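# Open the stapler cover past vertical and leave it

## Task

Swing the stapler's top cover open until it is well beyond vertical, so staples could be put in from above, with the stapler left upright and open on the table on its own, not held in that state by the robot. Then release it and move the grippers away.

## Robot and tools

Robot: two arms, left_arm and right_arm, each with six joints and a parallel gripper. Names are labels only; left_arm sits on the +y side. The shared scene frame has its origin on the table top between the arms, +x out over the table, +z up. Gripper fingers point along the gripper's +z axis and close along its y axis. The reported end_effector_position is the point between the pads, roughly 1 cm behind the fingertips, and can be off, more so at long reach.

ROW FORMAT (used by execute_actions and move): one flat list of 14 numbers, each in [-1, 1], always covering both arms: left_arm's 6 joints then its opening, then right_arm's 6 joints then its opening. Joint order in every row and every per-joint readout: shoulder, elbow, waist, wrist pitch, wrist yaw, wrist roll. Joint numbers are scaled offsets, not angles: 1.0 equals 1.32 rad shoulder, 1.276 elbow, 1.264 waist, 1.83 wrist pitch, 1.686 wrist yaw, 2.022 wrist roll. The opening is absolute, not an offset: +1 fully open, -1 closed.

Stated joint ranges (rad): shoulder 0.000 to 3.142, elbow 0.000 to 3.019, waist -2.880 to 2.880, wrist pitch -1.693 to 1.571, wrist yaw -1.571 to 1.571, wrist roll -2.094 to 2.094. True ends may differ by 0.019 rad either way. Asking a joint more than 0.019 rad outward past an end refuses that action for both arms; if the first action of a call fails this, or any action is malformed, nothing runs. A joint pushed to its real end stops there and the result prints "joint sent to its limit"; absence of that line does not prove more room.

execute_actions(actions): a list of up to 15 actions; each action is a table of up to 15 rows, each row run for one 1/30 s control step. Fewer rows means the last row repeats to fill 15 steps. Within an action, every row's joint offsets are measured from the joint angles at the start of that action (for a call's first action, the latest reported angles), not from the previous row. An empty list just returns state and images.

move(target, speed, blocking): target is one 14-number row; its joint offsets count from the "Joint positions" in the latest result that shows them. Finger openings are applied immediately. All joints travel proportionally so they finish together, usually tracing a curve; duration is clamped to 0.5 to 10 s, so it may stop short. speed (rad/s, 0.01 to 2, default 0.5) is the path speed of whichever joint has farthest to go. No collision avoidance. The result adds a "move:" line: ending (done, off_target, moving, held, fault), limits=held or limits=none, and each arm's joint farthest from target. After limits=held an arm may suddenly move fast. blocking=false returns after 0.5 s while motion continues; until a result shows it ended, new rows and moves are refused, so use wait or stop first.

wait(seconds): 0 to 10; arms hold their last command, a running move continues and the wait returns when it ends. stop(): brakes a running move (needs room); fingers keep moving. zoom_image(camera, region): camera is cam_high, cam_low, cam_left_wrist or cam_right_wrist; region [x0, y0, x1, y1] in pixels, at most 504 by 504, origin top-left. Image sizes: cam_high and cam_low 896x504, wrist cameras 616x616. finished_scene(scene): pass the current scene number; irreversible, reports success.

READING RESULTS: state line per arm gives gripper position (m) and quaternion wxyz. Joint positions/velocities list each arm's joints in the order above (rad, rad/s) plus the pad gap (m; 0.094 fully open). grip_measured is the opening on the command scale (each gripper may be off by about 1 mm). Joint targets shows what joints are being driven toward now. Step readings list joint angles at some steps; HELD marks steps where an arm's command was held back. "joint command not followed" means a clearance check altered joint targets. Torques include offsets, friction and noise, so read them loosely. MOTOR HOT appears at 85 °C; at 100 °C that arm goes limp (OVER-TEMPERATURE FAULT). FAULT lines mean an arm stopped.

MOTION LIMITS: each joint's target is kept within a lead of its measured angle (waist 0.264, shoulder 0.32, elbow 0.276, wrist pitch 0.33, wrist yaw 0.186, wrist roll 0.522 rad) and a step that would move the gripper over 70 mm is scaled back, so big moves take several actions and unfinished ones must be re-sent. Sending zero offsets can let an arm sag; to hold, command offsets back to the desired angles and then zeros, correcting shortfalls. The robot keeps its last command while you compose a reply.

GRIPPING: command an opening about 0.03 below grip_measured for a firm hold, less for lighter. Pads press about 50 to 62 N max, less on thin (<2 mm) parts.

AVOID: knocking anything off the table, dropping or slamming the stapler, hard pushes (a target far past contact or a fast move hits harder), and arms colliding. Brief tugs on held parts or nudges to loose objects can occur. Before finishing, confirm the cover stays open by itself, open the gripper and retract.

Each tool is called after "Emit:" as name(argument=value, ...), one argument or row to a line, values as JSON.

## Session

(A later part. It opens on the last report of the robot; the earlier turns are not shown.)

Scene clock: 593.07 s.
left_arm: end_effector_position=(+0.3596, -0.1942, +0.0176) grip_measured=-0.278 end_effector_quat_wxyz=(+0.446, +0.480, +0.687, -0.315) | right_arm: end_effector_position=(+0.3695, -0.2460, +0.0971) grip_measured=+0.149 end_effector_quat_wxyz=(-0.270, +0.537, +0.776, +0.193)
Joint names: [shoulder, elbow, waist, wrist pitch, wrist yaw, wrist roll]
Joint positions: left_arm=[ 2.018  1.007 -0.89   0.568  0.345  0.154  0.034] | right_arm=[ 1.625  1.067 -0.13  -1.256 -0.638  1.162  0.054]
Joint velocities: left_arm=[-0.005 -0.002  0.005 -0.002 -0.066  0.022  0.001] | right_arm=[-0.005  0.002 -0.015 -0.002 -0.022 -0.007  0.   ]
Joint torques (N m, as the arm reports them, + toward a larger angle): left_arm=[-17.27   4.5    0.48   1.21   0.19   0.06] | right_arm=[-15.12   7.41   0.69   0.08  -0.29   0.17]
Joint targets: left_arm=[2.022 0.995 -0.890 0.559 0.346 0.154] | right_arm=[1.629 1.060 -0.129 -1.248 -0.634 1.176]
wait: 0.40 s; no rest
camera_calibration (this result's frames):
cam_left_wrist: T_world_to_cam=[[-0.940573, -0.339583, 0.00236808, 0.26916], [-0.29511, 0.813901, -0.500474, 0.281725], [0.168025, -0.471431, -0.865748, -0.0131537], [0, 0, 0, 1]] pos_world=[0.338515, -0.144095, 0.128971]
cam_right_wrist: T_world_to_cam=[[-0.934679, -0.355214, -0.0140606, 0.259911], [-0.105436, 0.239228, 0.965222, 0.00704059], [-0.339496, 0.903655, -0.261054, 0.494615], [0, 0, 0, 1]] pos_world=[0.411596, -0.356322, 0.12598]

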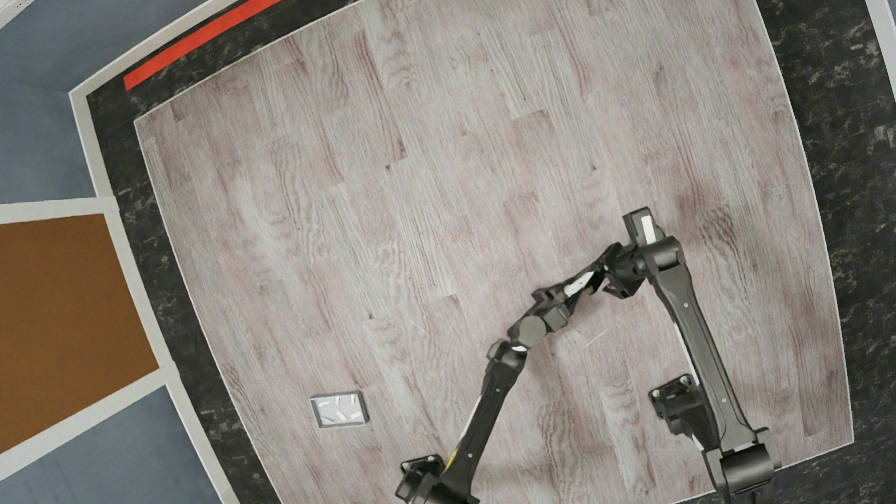

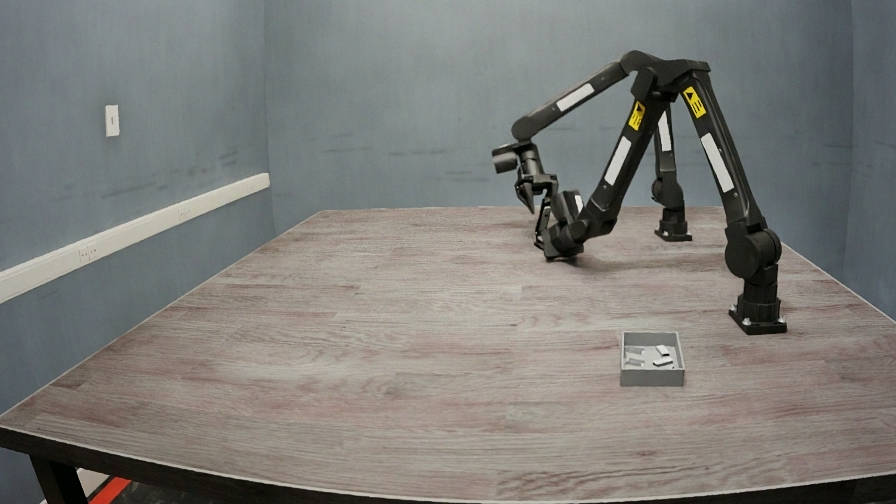

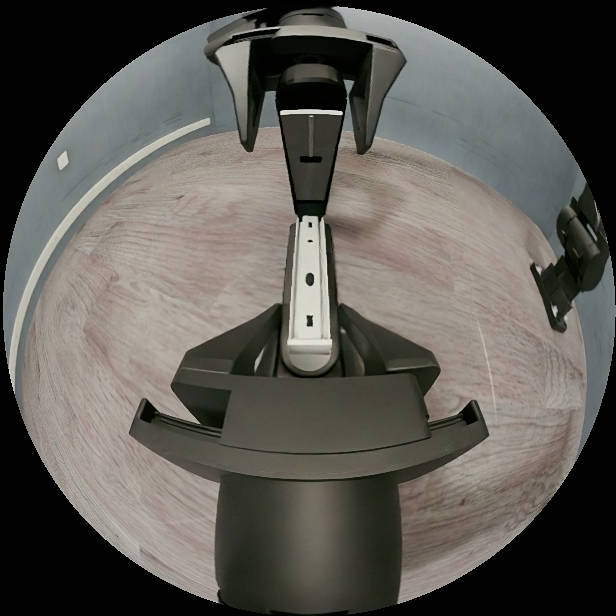

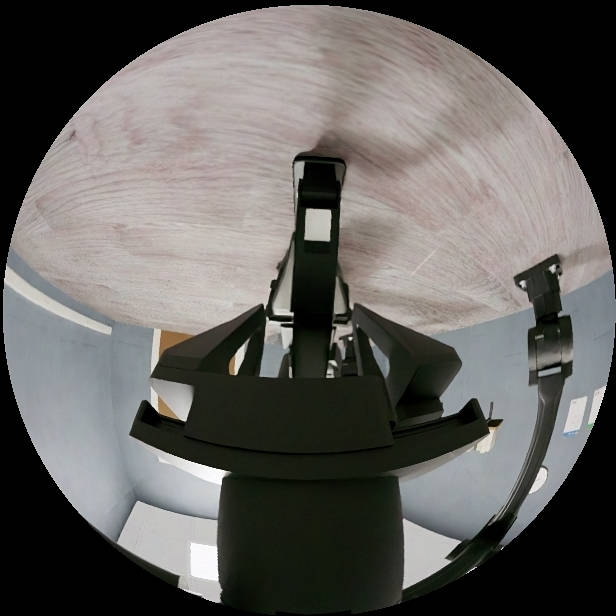

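Emit:
execute_actions(
  actions=[
    [
[0.003,-0.0094,0.0,-0.0049,0.0,0.0,-0.32, -0.0017,-0.0070,0.0059,0.0076,0.0122,0.0125,0.15],
[0.003,-0.0094,0.0,-0.0049,0.0,0.0,-0.32, -0.0064,-0.0085,0.0109,0.0108,0.0220,0.0180,0.15],
[0.003,-0.0094,0.0,-0.0049,0.0,0.0,-0.32, -0.0110,-0.0100,0.0160,0.0140,0.0318,0.0236,0.15],
[0.003,-0.0094,0.0,-0.0049,0.0,0.0,-0.32, -0.0157,-0.0115,0.0211,0.0171,0.0417,0.0291,0.15],
[0.003,-0.0094,0.0,-0.0049,0.0,0.0,-0.32, -0.0204,-0.0130,0.0261,0.0203,0.0515,0.0347,0.15],
[0.003,-0.0094,0.0,-0.0049,0.0,0.0,-0.32, -0.0251,-0.0145,0.0312,0.0235,0.0613,0.0403,0.15],
[0.003,-0.0094,0.0,-0.0049,0.0,0.0,-0.32, -0.0297,-0.0160,0.0362,0.0267,0.0711,0.0458,0.15],
[0.003,-0.0094,0.0,-0.0049,0.0,0.0,-0.32, -0.0344,-0.0175,0.0413,0.0299,0.0809,0.0514,0.15],
[0.003,-0.0094,0.0,-0.0049,0.0,0.0,-0.32, -0.0391,-0.0190,0.0464,0.0331,0.0907,0.0570,0.15],
[0.003,-0.0094,0.0,-0.0049,0.0,0.0,-0.32, -0.0438,-0.0206,0.0514,0.0362,0.1005,0.0625,0.15],
[0.003,-0.0094,0.0,-0.0049,0.0,0.0,-0.32, -0.0484,-0.0221,0.0565,0.0394,0.1104,0.0681,0.15],
[0.003,-0.0094,0.0,-0.0049,0.0,0.0,-0.32, -0.0531,-0.0236,0.0616,0.0426,0.1202,0.0736,0.15],
[0.003,-0.0094,0.0,-0.0049,0.0,0.0,-0.32, -0.0578,-0.0251,0.0666,0.0458,0.1300,0.0792,0.15],
[0.003,-0.0094,0.0,-0.0049,0.0,0.0,-0.32, -0.0625,-0.0266,0.0717,0.0490,0.1398,0.0848,0.15],
[0.003,-0.0094,0.0,-0.0049,0.0,0.0,-0.32, -0.0672,-0.0281,0.0767,0.0522,0.1496,0.0903,0.15]
],
  ],
)

Scene clock: 604.30 s.
left_arm: end_effector_position=(+0.3596, -0.1942, +0.0176) grip_measured=-0.278 end_effector_quat_wxyz=(+0.446, +0.480, +0.687, -0.315) | right_arm: end_effector_position=(+0.3675, -0.2505, +0.0874) grip_measured=+0.149 end_effector_quat_wxyz=(-0.180, +0.555, +0.805, +0.110)
Joint names: [shoulder, elbow, waist, wrist pitch, wrist yaw, wrist roll]
Joint positions: left_arm=[ 2.018  1.007 -0.89   0.568  0.345  0.154  0.034] | right_arm=[ 1.569  1.042 -0.051 -1.18  -0.404  1.289  0.054]
Joint velocities: left_arm=[ 0.005  0.002 -0.005  0.007 -0.022  0.037  0.   ] | right_arm=[-0.249 -0.042  0.19   0.173  0.388  0.286 -0.001]
Joint torques (N m, as the arm reports them, + toward a larger angle): left_arm=[-17.22   4.49   0.5    1.28   0.12   0.07] | right_arm=[-16.37   7.52   1.7    0.23  -0.2    0.15]
Joint targets: left_arm=[2.022 0.995 -0.890 0.559 0.345 0.154] | right_arm=[1.536 1.032 -0.033 -1.160 -0.385 1.345]
Step readings (joint positions):
0: left_arm=[2.018 1.007 -0.890 0.568 0.345 0.154] | right_arm=[1.625 1.067 -0.130 -1.256 -0.638 1.168]
1: left_arm=[2.018 1.007 -0.890 0.568 0.345 0.154] | right_arm=[1.625 1.067 -0.130 -1.255 -0.631 1.169]
2: left_arm=[2.018 1.007 -0.890 0.568 0.345 0.154] | right_arm=[1.625 1.067 -0.130 -1.252 -0.618 1.172]
4: left_arm=[2.018 1.007 -0.890 0.568 0.345 0.154] | right_arm=[1.625 1.065 -0.127 -1.243 -0.586 1.184]
8: left_arm=[2.018 1.007 -0.890 0.568 0.345 0.154] | right_arm=[1.616 1.055 -0.105 -1.220 -0.519 1.217]
15: Joint positions above
camera_calibration (this result's frames):
cam_left_wrist: T_world_to_cam=[[-0.940573, -0.339583, 0.00236808, 0.26916], [-0.29511, 0.813901, -0.500474, 0.281725], [0.168025, -0.471431, -0.865748, -0.0131537], [0, 0, 0, 1]] pos_world=[0.338515, -0.144095, 0.128971]
cam_right_wrist: T_world_to_cam=[[-0.929732, -0.367738, 0.0191905, 0.248424], [-0.165827, 0.464644, 0.869831, 0.10425], [-0.328787, 0.805527, -0.492976, 0.487209], [0, 0, 0, 1]] pos_world=[0.408442, -0.349545, 0.144735]

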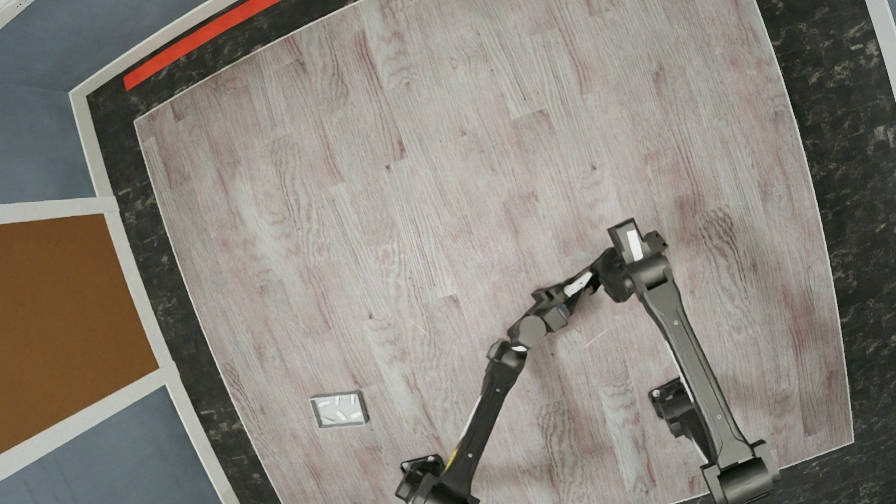

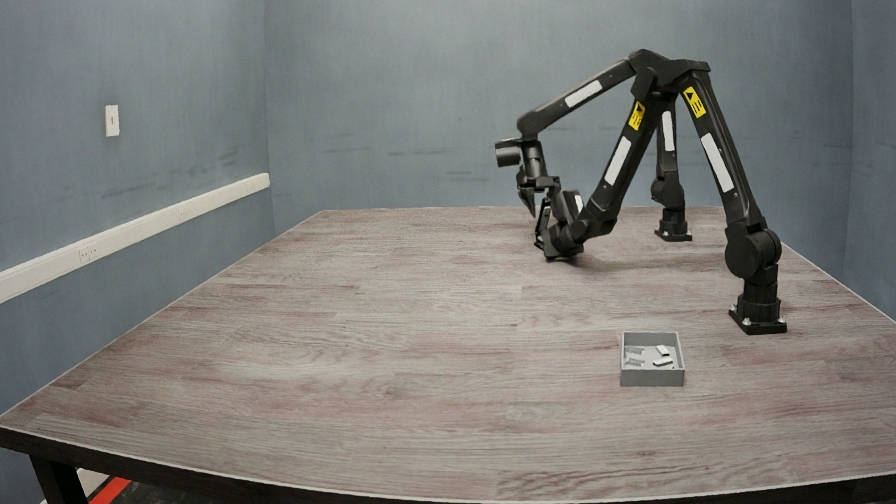

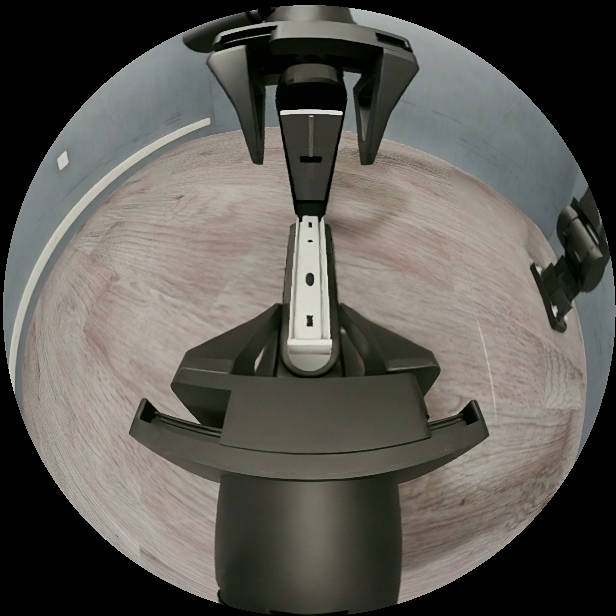

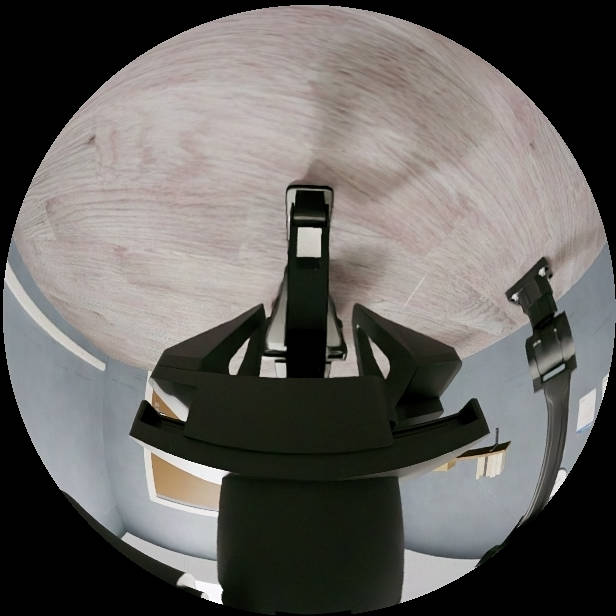

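Emit:
execute_actions(
  actions=[
    [
[0.003,-0.0094,0.0,-0.0049,0.0,0.0,-0.32, -0.0300,-0.0085,0.0203,0.0123,0.0216,0.0319,0.15],
[0.003,-0.0094,0.0,-0.0049,0.0,0.0,-0.32, -0.0350,-0.0093,0.0263,0.0137,0.0318,0.0361,0.15],
[0.003,-0.0094,0.0,-0.0049,0.0,0.0,-0.32, -0.0400,-0.0100,0.0324,0.0150,0.0421,0.0403,0.15],
[0.003,-0.0094,0.0,-0.0049,0.0,0.0,-0.32, -0.0450,-0.0108,0.0384,0.0164,0.0524,0.0445,0.15],
[0.003,-0.0094,0.0,-0.0049,0.0,0.0,-0.32, -0.0500,-0.0115,0.0445,0.0178,0.0627,0.0488,0.15],
[0.003,-0.0094,0.0,-0.0049,0.0,0.0,-0.32, -0.0550,-0.0122,0.0506,0.0192,0.0729,0.0530,0.15],
[0.003,-0.0094,0.0,-0.0049,0.0,0.0,-0.32, -0.0600,-0.0130,0.0566,0.0206,0.0832,0.0572,0.15],
[0.003,-0.0094,0.0,-0.0049,0.0,0.0,-0.32, -0.0650,-0.0137,0.0627,0.0219,0.0935,0.0614,0.15],
[0.003,-0.0094,0.0,-0.0049,0.0,0.0,-0.32, -0.0650,-0.0145,0.0687,0.0233,0.1037,0.0656,0.15],
[0.003,-0.0094,0.0,-0.0049,0.0,0.0,-0.32, -0.0650,-0.0152,0.0748,0.0247,0.1140,0.0698,0.15],
[0.003,-0.0094,0.0,-0.0049,0.0,0.0,-0.32, -0.0650,-0.0159,0.0809,0.0261,0.1243,0.0740,0.15],
[0.003,-0.0094,0.0,-0.0049,0.0,0.0,-0.32, -0.0650,-0.0167,0.0869,0.0275,0.1345,0.0782,0.15],
[0.003,-0.0094,0.0,-0.0049,0.0,0.0,-0.32, -0.0650,-0.0174,0.0930,0.0288,0.1448,0.0824,0.15],
[0.003,-0.0094,0.0,-0.0049,0.0,0.0,-0.32, -0.0650,-0.0182,0.0990,0.0302,0.1551,0.0867,0.15],
[0.003,-0.0094,0.0,-0.0049,0.0,0.0,-0.32, -0.0650,-0.0189,0.1051,0.0316,0.1653,0.0909,0.15]
],
  ],
)

Emit:
wait(
  seconds=0.3,
)

Scene clock: 613.60 s.
left_arm: end_effector_position=(+0.3596, -0.1942, +0.0176) grip_measured=-0.278 end_effector_quat_wxyz=(+0.446, +0.480, +0.687, -0.315) | right_arm: end_effector_position=(+0.3695, -0.2490, +0.0997) grip_measured=+0.149 end_effector_quat_wxyz=(-0.062, +0.566, +0.821, +0.040)
Joint names: [shoulder, elbow, waist, wrist pitch, wrist yaw, wrist roll]
Joint positions: left_arm=[ 2.018  1.007 -0.89   0.568  0.345  0.154  0.034] | right_arm=[ 1.491  1.03   0.061 -1.136 -0.145  1.429  0.054]
Joint velocities: left_arm=[-0.015  0.002  0.005 -0.007  0.007  0.007  0.001] | right_arm=[-0.005  0.007  0.249  0.085  0.52   0.227  0.001]
Joint torques (N m, as the arm reports them, + toward a larger angle): left_arm=[-17.42   4.5    0.53   1.29   0.13   0.07] | right_arm=[-14.9    7.68   1.     0.53   0.04   0.11]
Joint targets: left_arm=[2.022 0.995 -0.890 0.559 0.345 0.154] | right_arm=[1.483 1.018 0.081 -1.122 -0.126 1.473]
Step readings (joint positions):
0: left_arm=[2.018 1.007 -0.890 0.568 0.345 0.154] | right_arm=[1.544 1.039 -0.037 -1.168 -0.389 1.336]
1: left_arm=[2.018 1.007 -0.890 0.568 0.345 0.154] | right_arm=[1.544 1.039 -0.037 -1.168 -0.382 1.337]
2: left_arm=[2.018 1.007 -0.890 0.568 0.345 0.154] | right_arm=[1.543 1.039 -0.036 -1.167 -0.368 1.340]
4: left_arm=[2.018 1.007 -0.890 0.568 0.345 0.154] | right_arm=[1.541 1.038 -0.030 -1.162 -0.334 1.348]
8: left_arm=[2.018 1.007 -0.890 0.568 0.345 0.154] | right_arm=[1.523 1.032 -0.002 -1.153 -0.265 1.374]
15: Joint positions above
camera_calibration (this result's frames):
cam_left_wrist: T_world_to_cam=[[-0.940573, -0.339583, 0.00236808, 0.26916], [-0.29511, 0.813901, -0.500474, 0.281725], [0.168025, -0.471431, -0.865748, -0.0131537], [0, 0, 0, 1]] pos_world=[0.338515, -0.144095, 0.128971]
cam_right_wrist: T_world_to_cam=[[-0.931832, -0.362863, 0.00454168, 0.25407], [-0.255691, 0.665392, 0.701338, 0.1932], [-0.257511, 0.652368, -0.712814, 0.450183], [0, 0, 0, 1]] pos_world=[0.402078, -0.330047, 0.184244]

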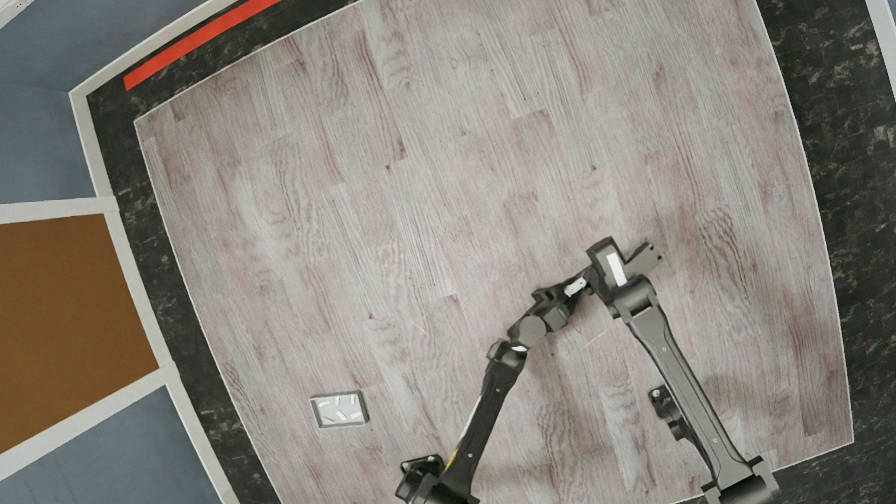

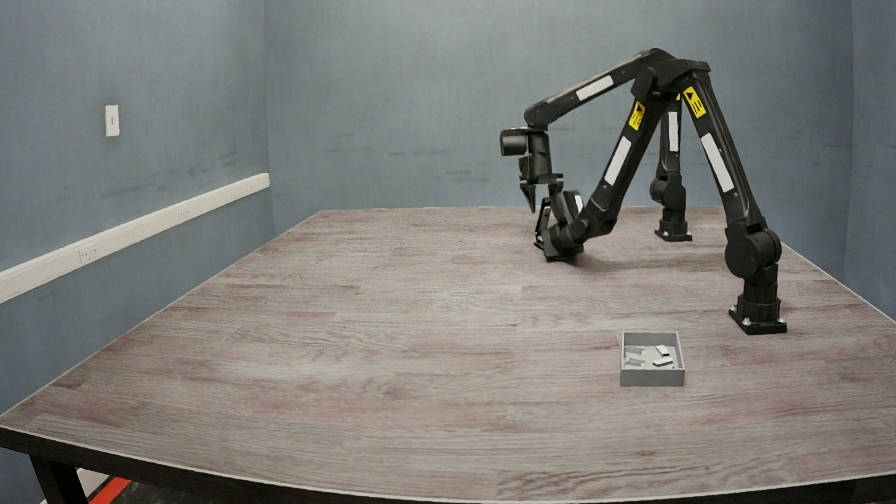

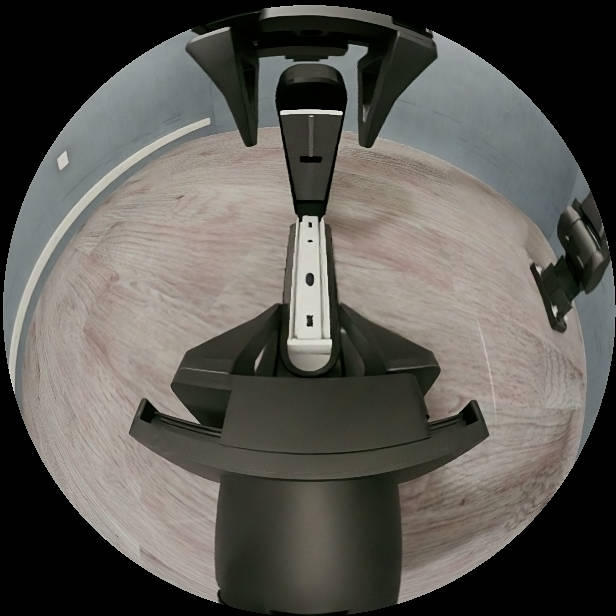

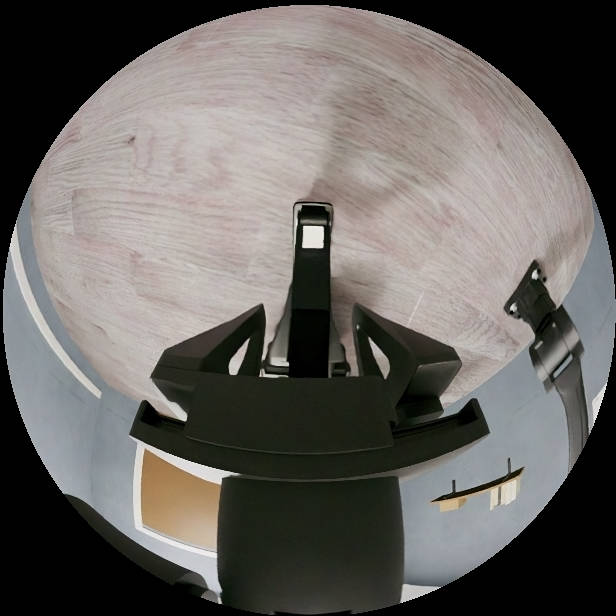

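Scene clock: 613.90 s.
left_arm: end_effector_position=(+0.3596, -0.1942, +0.0176) grip_measured=-0.278 end_effector_quat_wxyz=(+0.446, +0.480, +0.687, -0.315) | right_arm: end_effector_position=(+0.3674, -0.2453, +0.0976) grip_measured=+0.149 end_effector_quat_wxyz=(-0.057, +0.572, +0.818, +0.033)
Joint names: [shoulder, elbow, waist, wrist pitch, wrist yaw, wrist roll]
Joint positions: left_arm=[ 2.018  1.007 -0.89   0.568  0.345  0.154  0.034] | right_arm=[ 1.491  1.025  0.078 -1.131 -0.129  1.459  0.054]
Joint velocities: left_arm=[-0.005 -0.002 -0.005  0.007 -0.095 -0.007  0.   ] | right_arm=[-0.015  0.002 -0.005 -0.007  0.066  0.007 -0.   ]
Joint torques (N m, as the arm reports them, + toward a larger angle): left_arm=[-17.27   4.55   0.41   1.23   0.14   0.09] | right_arm=[-14.42   8.21   1.15   0.45   0.05   0.14]
Joint targets: left_arm=[2.022 0.995 -0.890 0.559 0.345 0.154] | right_arm=[1.483 1.018 0.081 -1.122 -0.125 1.473]
wait: 0.30 s; no rest
camera_calibration (this result's frames):
cam_left_wrist: T_world_to_cam=[[-0.940573, -0.339583, 0.00236808, 0.26916], [-0.29511, 0.813901, -0.500474, 0.281725], [0.168025, -0.471431, -0.865748, -0.0131537], [0, 0, 0, 1]] pos_world=[0.338515, -0.144095, 0.128971]
cam_right_wrist: T_world_to_cam=[[-0.936343, -0.350918, 0.0109039, 0.257373], [-0.247042, 0.680605, 0.689744, 0.193362], [-0.249465, 0.643143, -0.723971, 0.441644], [0, 0, 0, 1]] pos_world=[0.398932, -0.325326, 0.183561]

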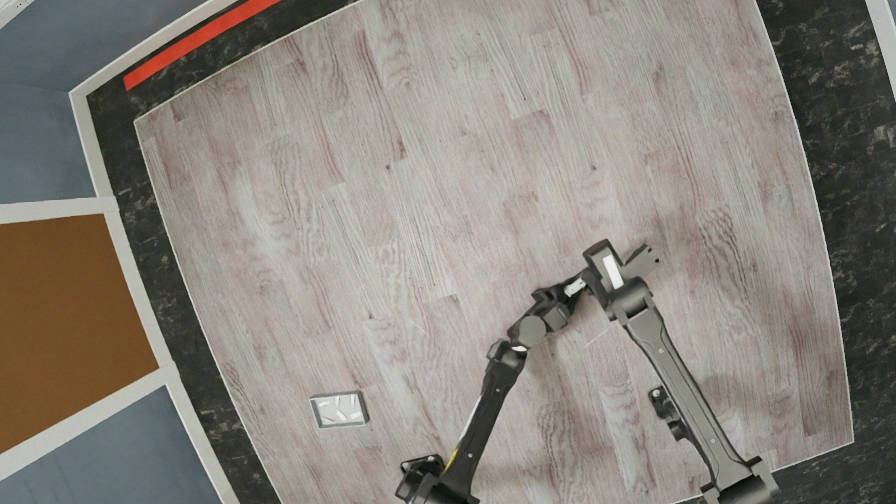

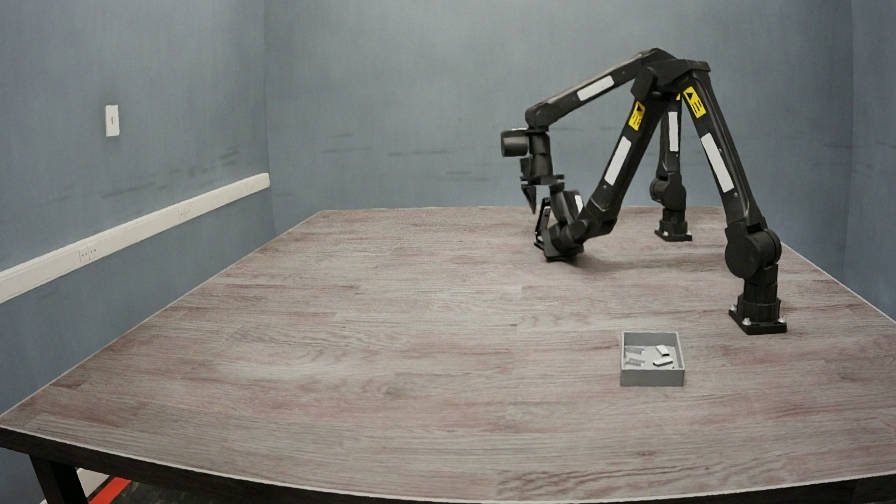

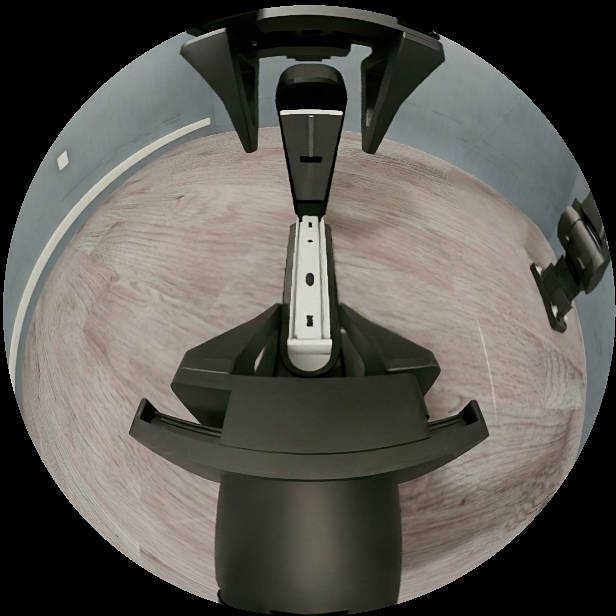

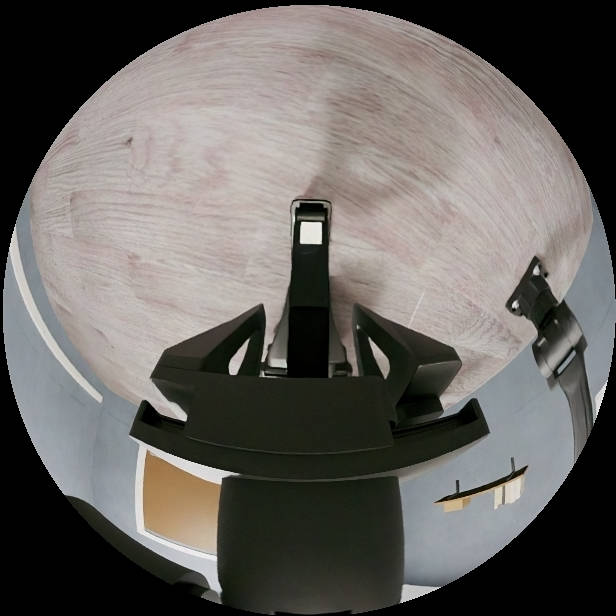

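Emit:
execute_actions(
  actions=[
    [
[0.003,-0.0094,0.0,-0.0049,0.0,0.0,-0.32, -0.0090,-0.0057,0.0091,0.0050,0.0134,0.0111,0.15],
[0.003,-0.0094,0.0,-0.0049,0.0,0.0,-0.32, -0.0118,-0.0059,0.0158,0.0052,0.0245,0.0152,0.15],
[0.003,-0.0094,0.0,-0.0049,0.0,0.0,-0.32, -0.0147,-0.0060,0.0226,0.0053,0.0355,0.0194,0.15],
[0.003,-0.0094,0.0,-0.0049,0.0,0.0,-0.32, -0.0176,-0.0062,0.0293,0.0055,0.0465,0.0236,0.15],
[0.003,-0.0094,0.0,-0.0049,0.0,0.0,-0.32, -0.0204,-0.0064,0.0360,0.0056,0.0576,0.0278,0.15],
[0.003,-0.0094,0.0,-0.0049,0.0,0.0,-0.32, -0.0233,-0.0066,0.0427,0.0057,0.0686,0.0319,0.15],
[0.003,-0.0094,0.0,-0.0049,0.0,0.0,-0.32, -0.0233,-0.0068,0.0494,0.0059,0.0796,0.0361,0.15],
[0.003,-0.0094,0.0,-0.0049,0.0,0.0,-0.32, -0.0233,-0.0069,0.0562,0.0060,0.0906,0.0403,0.15],
[0.003,-0.0094,0.0,-0.0049,0.0,0.0,-0.32, -0.0233,-0.0071,0.0629,0.0062,0.1017,0.0444,0.15],
[0.003,-0.0094,0.0,-0.0049,0.0,0.0,-0.32, -0.0233,-0.0073,0.0696,0.0063,0.1127,0.0486,0.15],
[0.003,-0.0094,0.0,-0.0049,0.0,0.0,-0.32, -0.0233,-0.0075,0.0763,0.0064,0.1237,0.0528,0.15],
[0.003,-0.0094,0.0,-0.0049,0.0,0.0,-0.32, -0.0233,-0.0077,0.0830,0.0066,0.1348,0.0569,0.15],
[0.003,-0.0094,0.0,-0.0049,0.0,0.0,-0.32, -0.0233,-0.0078,0.0898,0.0067,0.1458,0.0611,0.15],
[0.003,-0.0094,0.0,-0.0049,0.0,0.0,-0.32, -0.0233,-0.0080,0.0965,0.0069,0.1568,0.0653,0.15],
[0.003,-0.0094,0.0,-0.0049,0.0,0.0,-0.32, -0.0233,-0.0082,0.1032,0.0070,0.1679,0.0695,0.15]
],
  ],
)

Emit:
wait(
  seconds=0.5,
)

Scene clock: 623.63 s.
left_arm: end_effector_position=(+0.3596, -0.1942, +0.0176) grip_measured=-0.278 end_effector_quat_wxyz=(+0.446, +0.480, +0.687, -0.315) | right_arm: end_effector_position=(+0.3694, -0.2470, +0.1036) grip_measured=+0.149 end_effector_quat_wxyz=(+0.053, +0.566, +0.821, -0.041)
Joint names: [shoulder, elbow, waist, wrist pitch, wrist yaw, wrist roll]
Joint positions: left_arm=[ 2.018  1.007 -0.89   0.568  0.345  0.154  0.034] | right_arm=[ 1.475  1.025  0.186 -1.127  0.134  1.556  0.054]
Joint velocities: left_arm=[ 0.005 -0.012 -0.005 -0.007  0.095 -0.007 -0.002] | right_arm=[ 0.015 -0.007  0.269 -0.002  0.462  0.242 -0.001]
Joint torques (N m, as the arm reports them, + toward a larger angle): left_arm=[-17.25   4.55   0.59   1.27   0.13   0.06] | right_arm=[-15.05   7.96   0.6    0.42   0.2    0.14]
Joint targets: left_arm=[2.022 0.995 -0.890 0.559 0.345 0.154] | right_arm=[1.460 1.015 0.208 -1.118 0.154 1.600]
Step readings (joint positions):
0: left_arm=[2.018 1.007 -0.890 0.568 0.345 0.154] | right_arm=[1.491 1.025 0.078 -1.131 -0.129 1.464]
1: left_arm=[2.018 1.007 -0.890 0.568 0.345 0.154] | right_arm=[1.491 1.025 0.078 -1.131 -0.121 1.465]
2: left_arm=[2.018 1.007 -0.890 0.568 0.345 0.154] | right_arm=[1.491 1.025 0.079 -1.131 -0.105 1.468]
4: left_arm=[2.018 1.007 -0.890 0.568 0.345 0.154] | right_arm=[1.491 1.025 0.086 -1.131 -0.069 1.477]
8: left_arm=[2.018 1.007 -0.890 0.568 0.345 0.154] | right_arm=[1.484 1.025 0.118 -1.129 0.004 1.502]
15: Joint positions above
camera_calibration (this result's frames):
cam_left_wrist: T_world_to_cam=[[-0.940573, -0.339583, 0.00236808, 0.26916], [-0.29511, 0.813901, -0.500474, 0.281725], [0.168025, -0.471431, -0.865748, -0.0131537], [0, 0, 0, 1]] pos_world=[0.338515, -0.144095, 0.128971]
cam_right_wrist: T_world_to_cam=[[-0.931908, -0.362555, 0.0100585, 0.254236], [-0.31435, 0.821214, 0.476227, 0.27265], [-0.180919, 0.440638, -0.879265, 0.388294], [0, 0, 0, 1]] pos_world=[0.392881, -0.302826, 0.209013]

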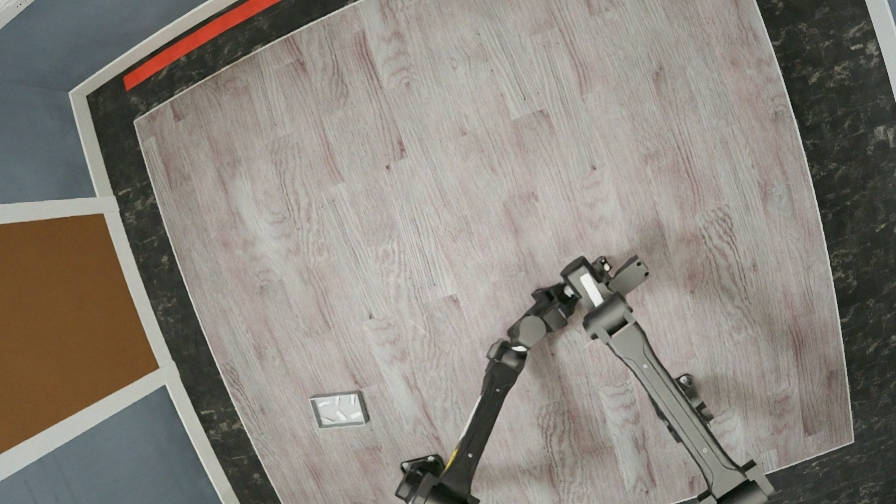

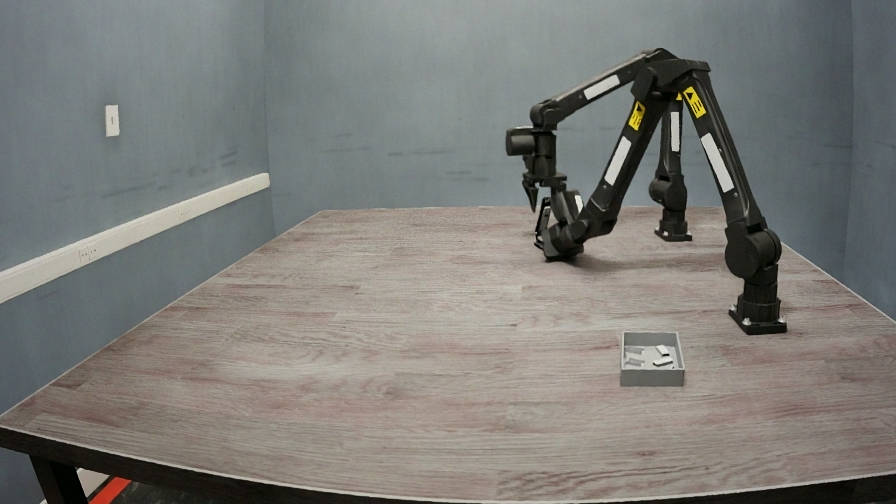

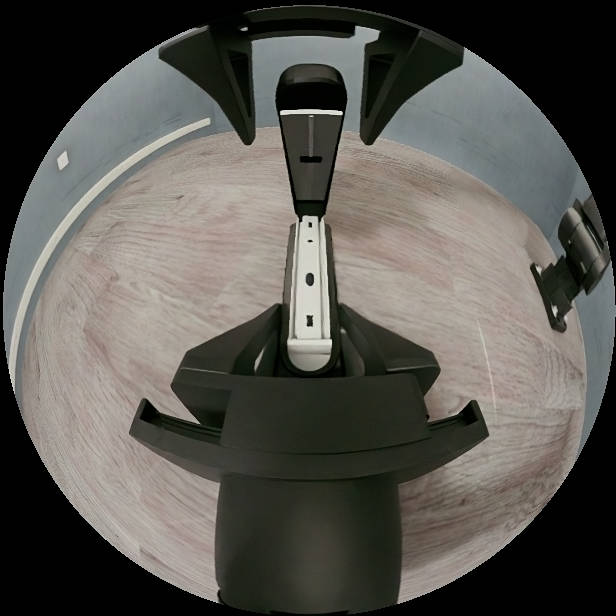

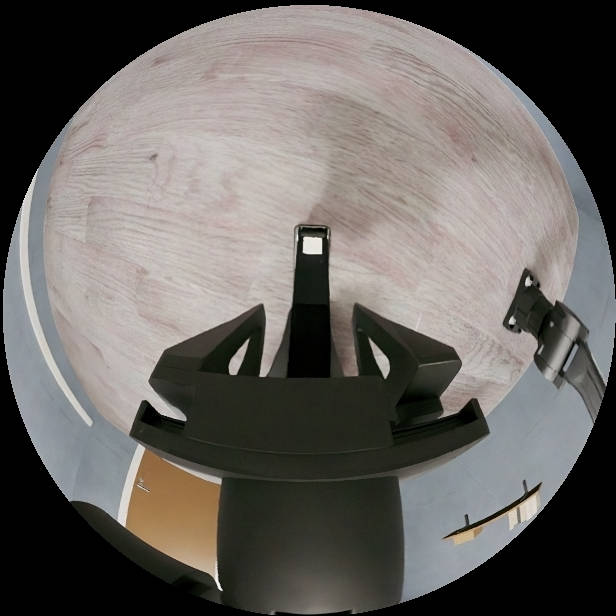

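Scene clock: 624.13 s.
left_arm: end_effector_position=(+0.3596, -0.1942, +0.0176) grip_measured=-0.278 end_effector_quat_wxyz=(+0.446, +0.480, +0.687, -0.315) | right_arm: end_effector_position=(+0.3683, -0.2423, +0.1040) grip_measured=+0.149 end_effector_quat_wxyz=(+0.061, +0.572, +0.817, -0.045)
Joint names: [shoulder, elbow, waist, wrist pitch, wrist yaw, wrist roll]
Joint positions: left_arm=[ 2.018  1.007 -0.89   0.568  0.345  0.154  0.034] | right_arm=[ 1.475  1.025  0.206 -1.127  0.151  1.59   0.054]
Joint velocities: left_arm=[-0.005 -0.002 -0.015  0.002 -0.007 -0.037  0.   ] | right_arm=[-0.005 -0.012 -0.005 -0.002 -0.037  0.066 -0.   ]
Joint torques (N m, as the arm reports them, + toward a larger angle): left_arm=[-17.25   4.56   0.38   1.26   0.13   0.08] | right_arm=[-14.8    8.02   0.78   0.54   0.32   0.14]
Joint targets: left_arm=[2.022 0.995 -0.890 0.559 0.345 0.154] | right_arm=[1.460 1.015 0.208 -1.118 0.154 1.600]
wait: 0.50 s; no rest
camera_calibration (this result's frames):
cam_left_wrist: T_world_to_cam=[[-0.940573, -0.339583, 0.00236808, 0.26916], [-0.29511, 0.813901, -0.500474, 0.281725], [0.168025, -0.471431, -0.865748, -0.0131537], [0, 0, 0, 1]] pos_world=[0.338515, -0.144095, 0.128971]
cam_right_wrist: T_world_to_cam=[[-0.93699, -0.349322, 0.00495458, 0.260484], [-0.307875, 0.832353, 0.460871, 0.270167], [-0.165116, 0.430306, -0.887453, 0.378925], [0, 0, 0, 1]] pos_world=[0.389815, -0.296935, 0.210476]

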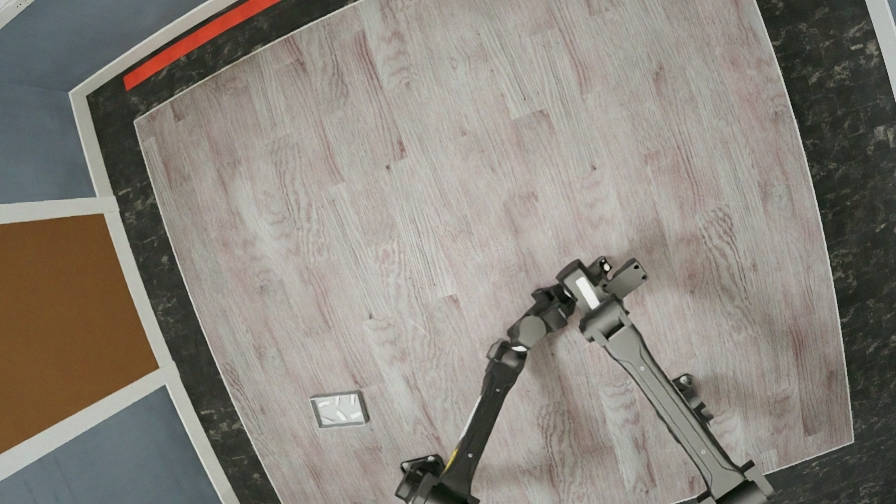

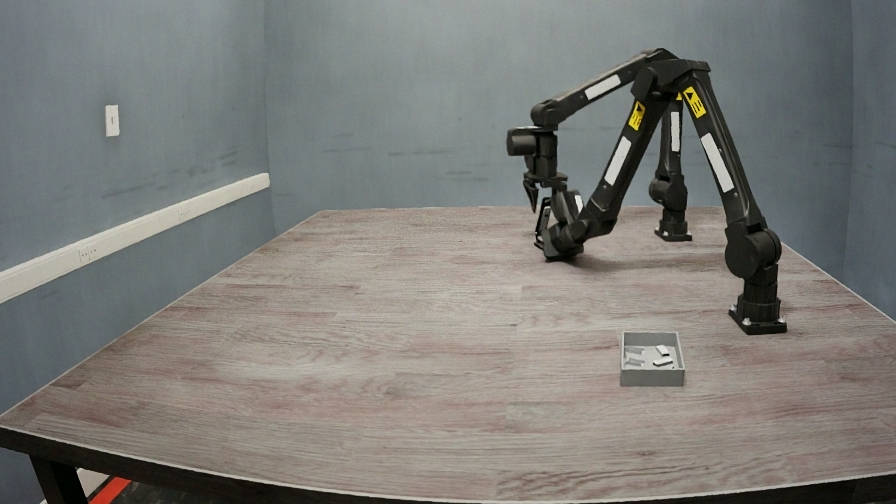

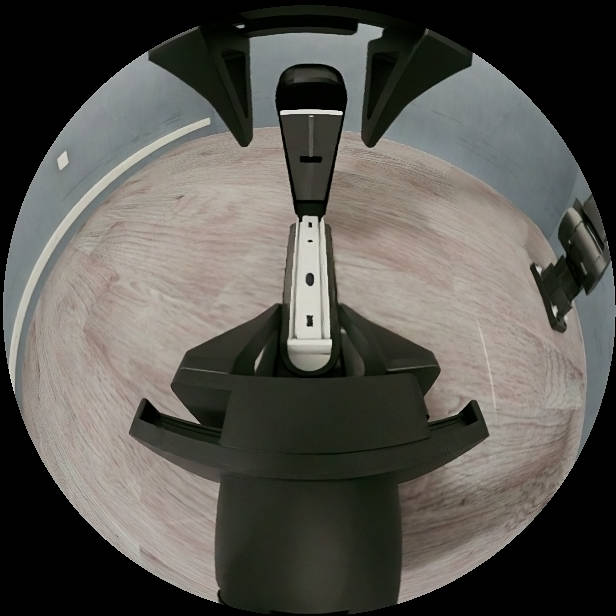

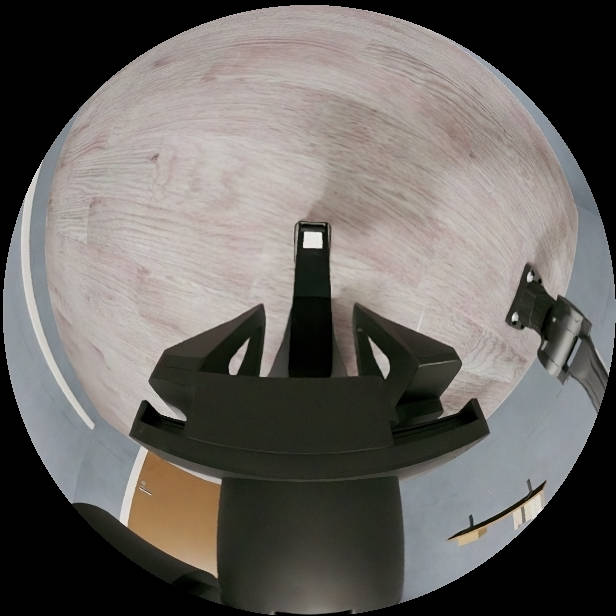

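Emit:
execute_actions(
  actions=[
    [
[0.003,-0.0094,0.0,-0.0049,0.0,0.0,-0.32, -0.0100,-0.0060,0.0,0.003,0.0,0.003,0.05],
[0.003,-0.0094,0.0,-0.0049,0.0,0.0,-0.32, -0.0090,-0.0040,0.0,0.002,0.0,0.002,-0.05],
[0.003,-0.0094,0.0,-0.0049,0.0,0.0,-0.32, -0.0080,-0.0020,0.0,0.001,0.0,0.001,-0.15],
[0.003,-0.0094,0.0,-0.0049,0.0,0.0,-0.32, -0.0070,0.0,0.0,0.0,0.0,0.0,-0.25],
[0.003,-0.0094,0.0,-0.0049,0.0,0.0,-0.32, -0.0060,0.002,0.0,0.0,0.0,0.0,-0.33],
[0.003,-0.0094,0.0,-0.0049,0.0,0.0,-0.32, -0.0050,0.004,0.0,0.0,0.0,0.0,-0.40],
[0.003,-0.0094,0.0,-0.0049,0.0,0.0,-0.32, -0.0040,0.006,0.0,0.0,0.0,0.0,-0.45],
[0.003,-0.0094,0.0,-0.0049,0.0,0.0,-0.32, -0.0030,0.008,0.0,0.0,0.0,0.0,-0.48],
[0.003,-0.0094,0.0,-0.0049,0.0,0.0,-0.32, -0.0020,0.010,0.0,0.0,0.0,0.0,-0.50],
[0.003,-0.0094,0.0,-0.0049,0.0,0.0,-0.32, -0.0010,0.012,0.0,0.0,0.0,0.0,-0.52],
[0.003,-0.0094,0.0,-0.0049,0.0,0.0,-0.32, 0.0,0.014,0.0,0.0,0.0,0.0,-0.535],
[0.003,-0.0094,0.0,-0.0049,0.0,0.0,-0.32, 0.0,0.015,0.0,0.0,0.0,0.0,-0.55],
[0.003,-0.0094,0.0,-0.0049,0.0,0.0,-0.32, 0.0,0.015,0.0,0.0,0.0,0.0,-0.56]
],
  ],
)

Scene clock: 631.63 s.
left_arm: end_effector_position=(+0.3597, -0.1941, +0.0176) grip_measured=-0.278 end_effector_quat_wxyz=(+0.446, +0.480, +0.687, -0.315) | right_arm: end_effector_position=(+0.3674, -0.2427, +0.1040) grip_measured=-0.529 end_effector_quat_wxyz=(+0.060, +0.574, +0.815, -0.046)
Joint names: [shoulder, elbow, waist, wrist pitch, wrist yaw, wrist roll]
Joint positions: left_arm=[ 2.018  1.007 -0.89   0.568  0.344  0.154  0.034] | right_arm=[ 1.475  1.025  0.206 -1.131  0.151  1.596  0.022]
Joint velocities: left_arm=[-0.024 -0.002 -0.005  0.012 -0.051  0.037 -0.001] | right_arm=[-0.015 -0.012 -0.015  0.002  0.066 -0.022  0.   ]
Joint torques (N m, as the arm reports them, + toward a larger angle): left_arm=[-17.42   4.36   0.64   1.23   0.18   0.07] | right_arm=[-13.79  10.55   0.58   0.34   0.19  -0.04]
Joint targets: left_arm=[2.022 0.995 -0.890 0.559 0.345 0.154] | right_arm=[1.475 1.044 0.206 -1.127 0.151 1.590]
Step readings (joint positions):
0: left_arm=[2.018 1.007 -0.890 0.568 0.345 0.154] | right_arm=[1.475 1.025 0.206 -1.127 0.151 1.591]
1: left_arm=[2.018 1.007 -0.890 0.568 0.345 0.154] | right_arm=[1.475 1.025 0.206 -1.127 0.151 1.591]
2: left_arm=[2.018 1.007 -0.890 0.568 0.345 0.154] | right_arm=[1.475 1.025 0.206 -1.127 0.151 1.591]
4: left_arm=[2.018 1.007 -0.890 0.568 0.345 0.154] | right_arm=[1.475 1.025 0.206 -1.127 0.151 1.591]
8: left_arm=[2.018 1.007 -0.890 0.568 0.345 0.154] | right_arm=[1.475 1.025 0.206 -1.127 0.151 1.591]
15: Joint positions above
camera_calibration (this result's frames):
cam_left_wrist: T_world_to_cam=[[-0.940222, -0.340556, 0.00191141, 0.269047], [-0.295767, 0.813759, -0.500319, 0.281906], [0.168831, -0.470976, -0.865839, -0.0133717], [0, 0, 0, 1]] pos_world=[0.3386, -0.144076, 0.128951]
cam_right_wrist: T_world_to_cam=[[-0.939063, -0.343655, 0.00784845, 0.261389], [-0.301609, 0.834691, 0.460785, 0.268448], [-0.164902, 0.430339, -0.887477, 0.378864], [0, 0, 0, 1]] pos_world=[0.388903, -0.297283, 0.210485]

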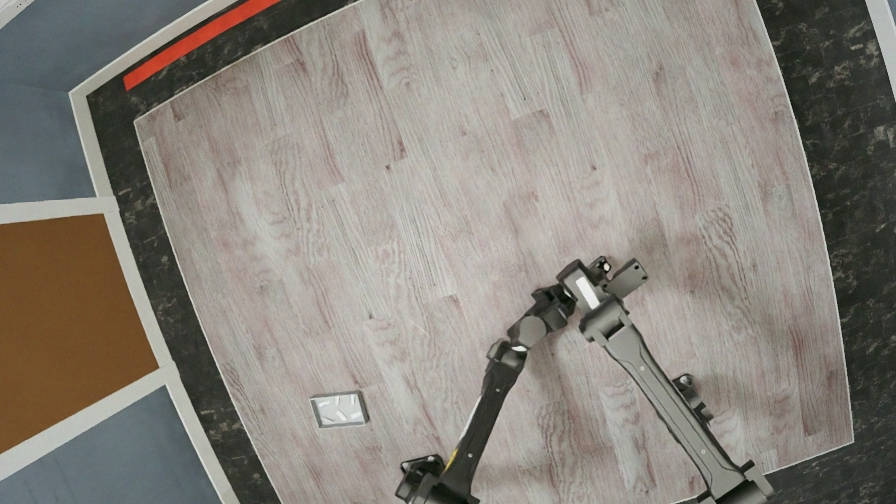

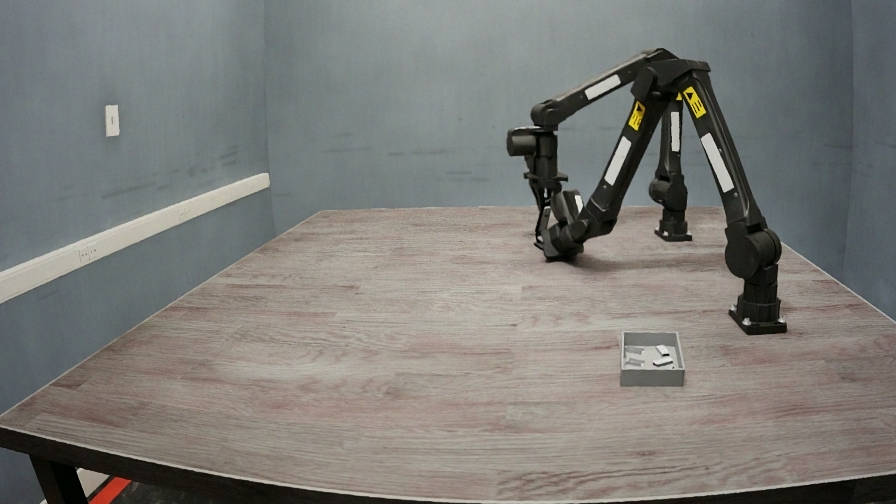

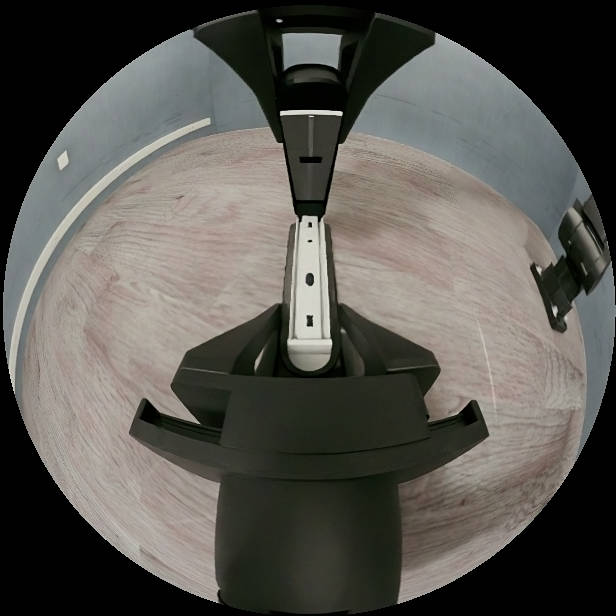

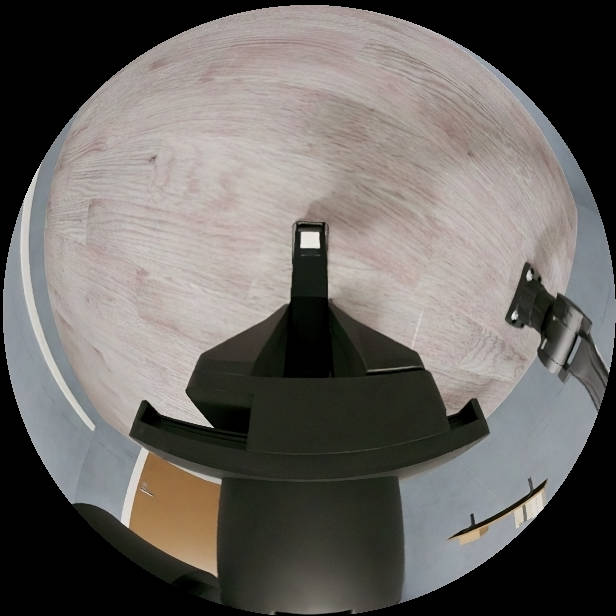

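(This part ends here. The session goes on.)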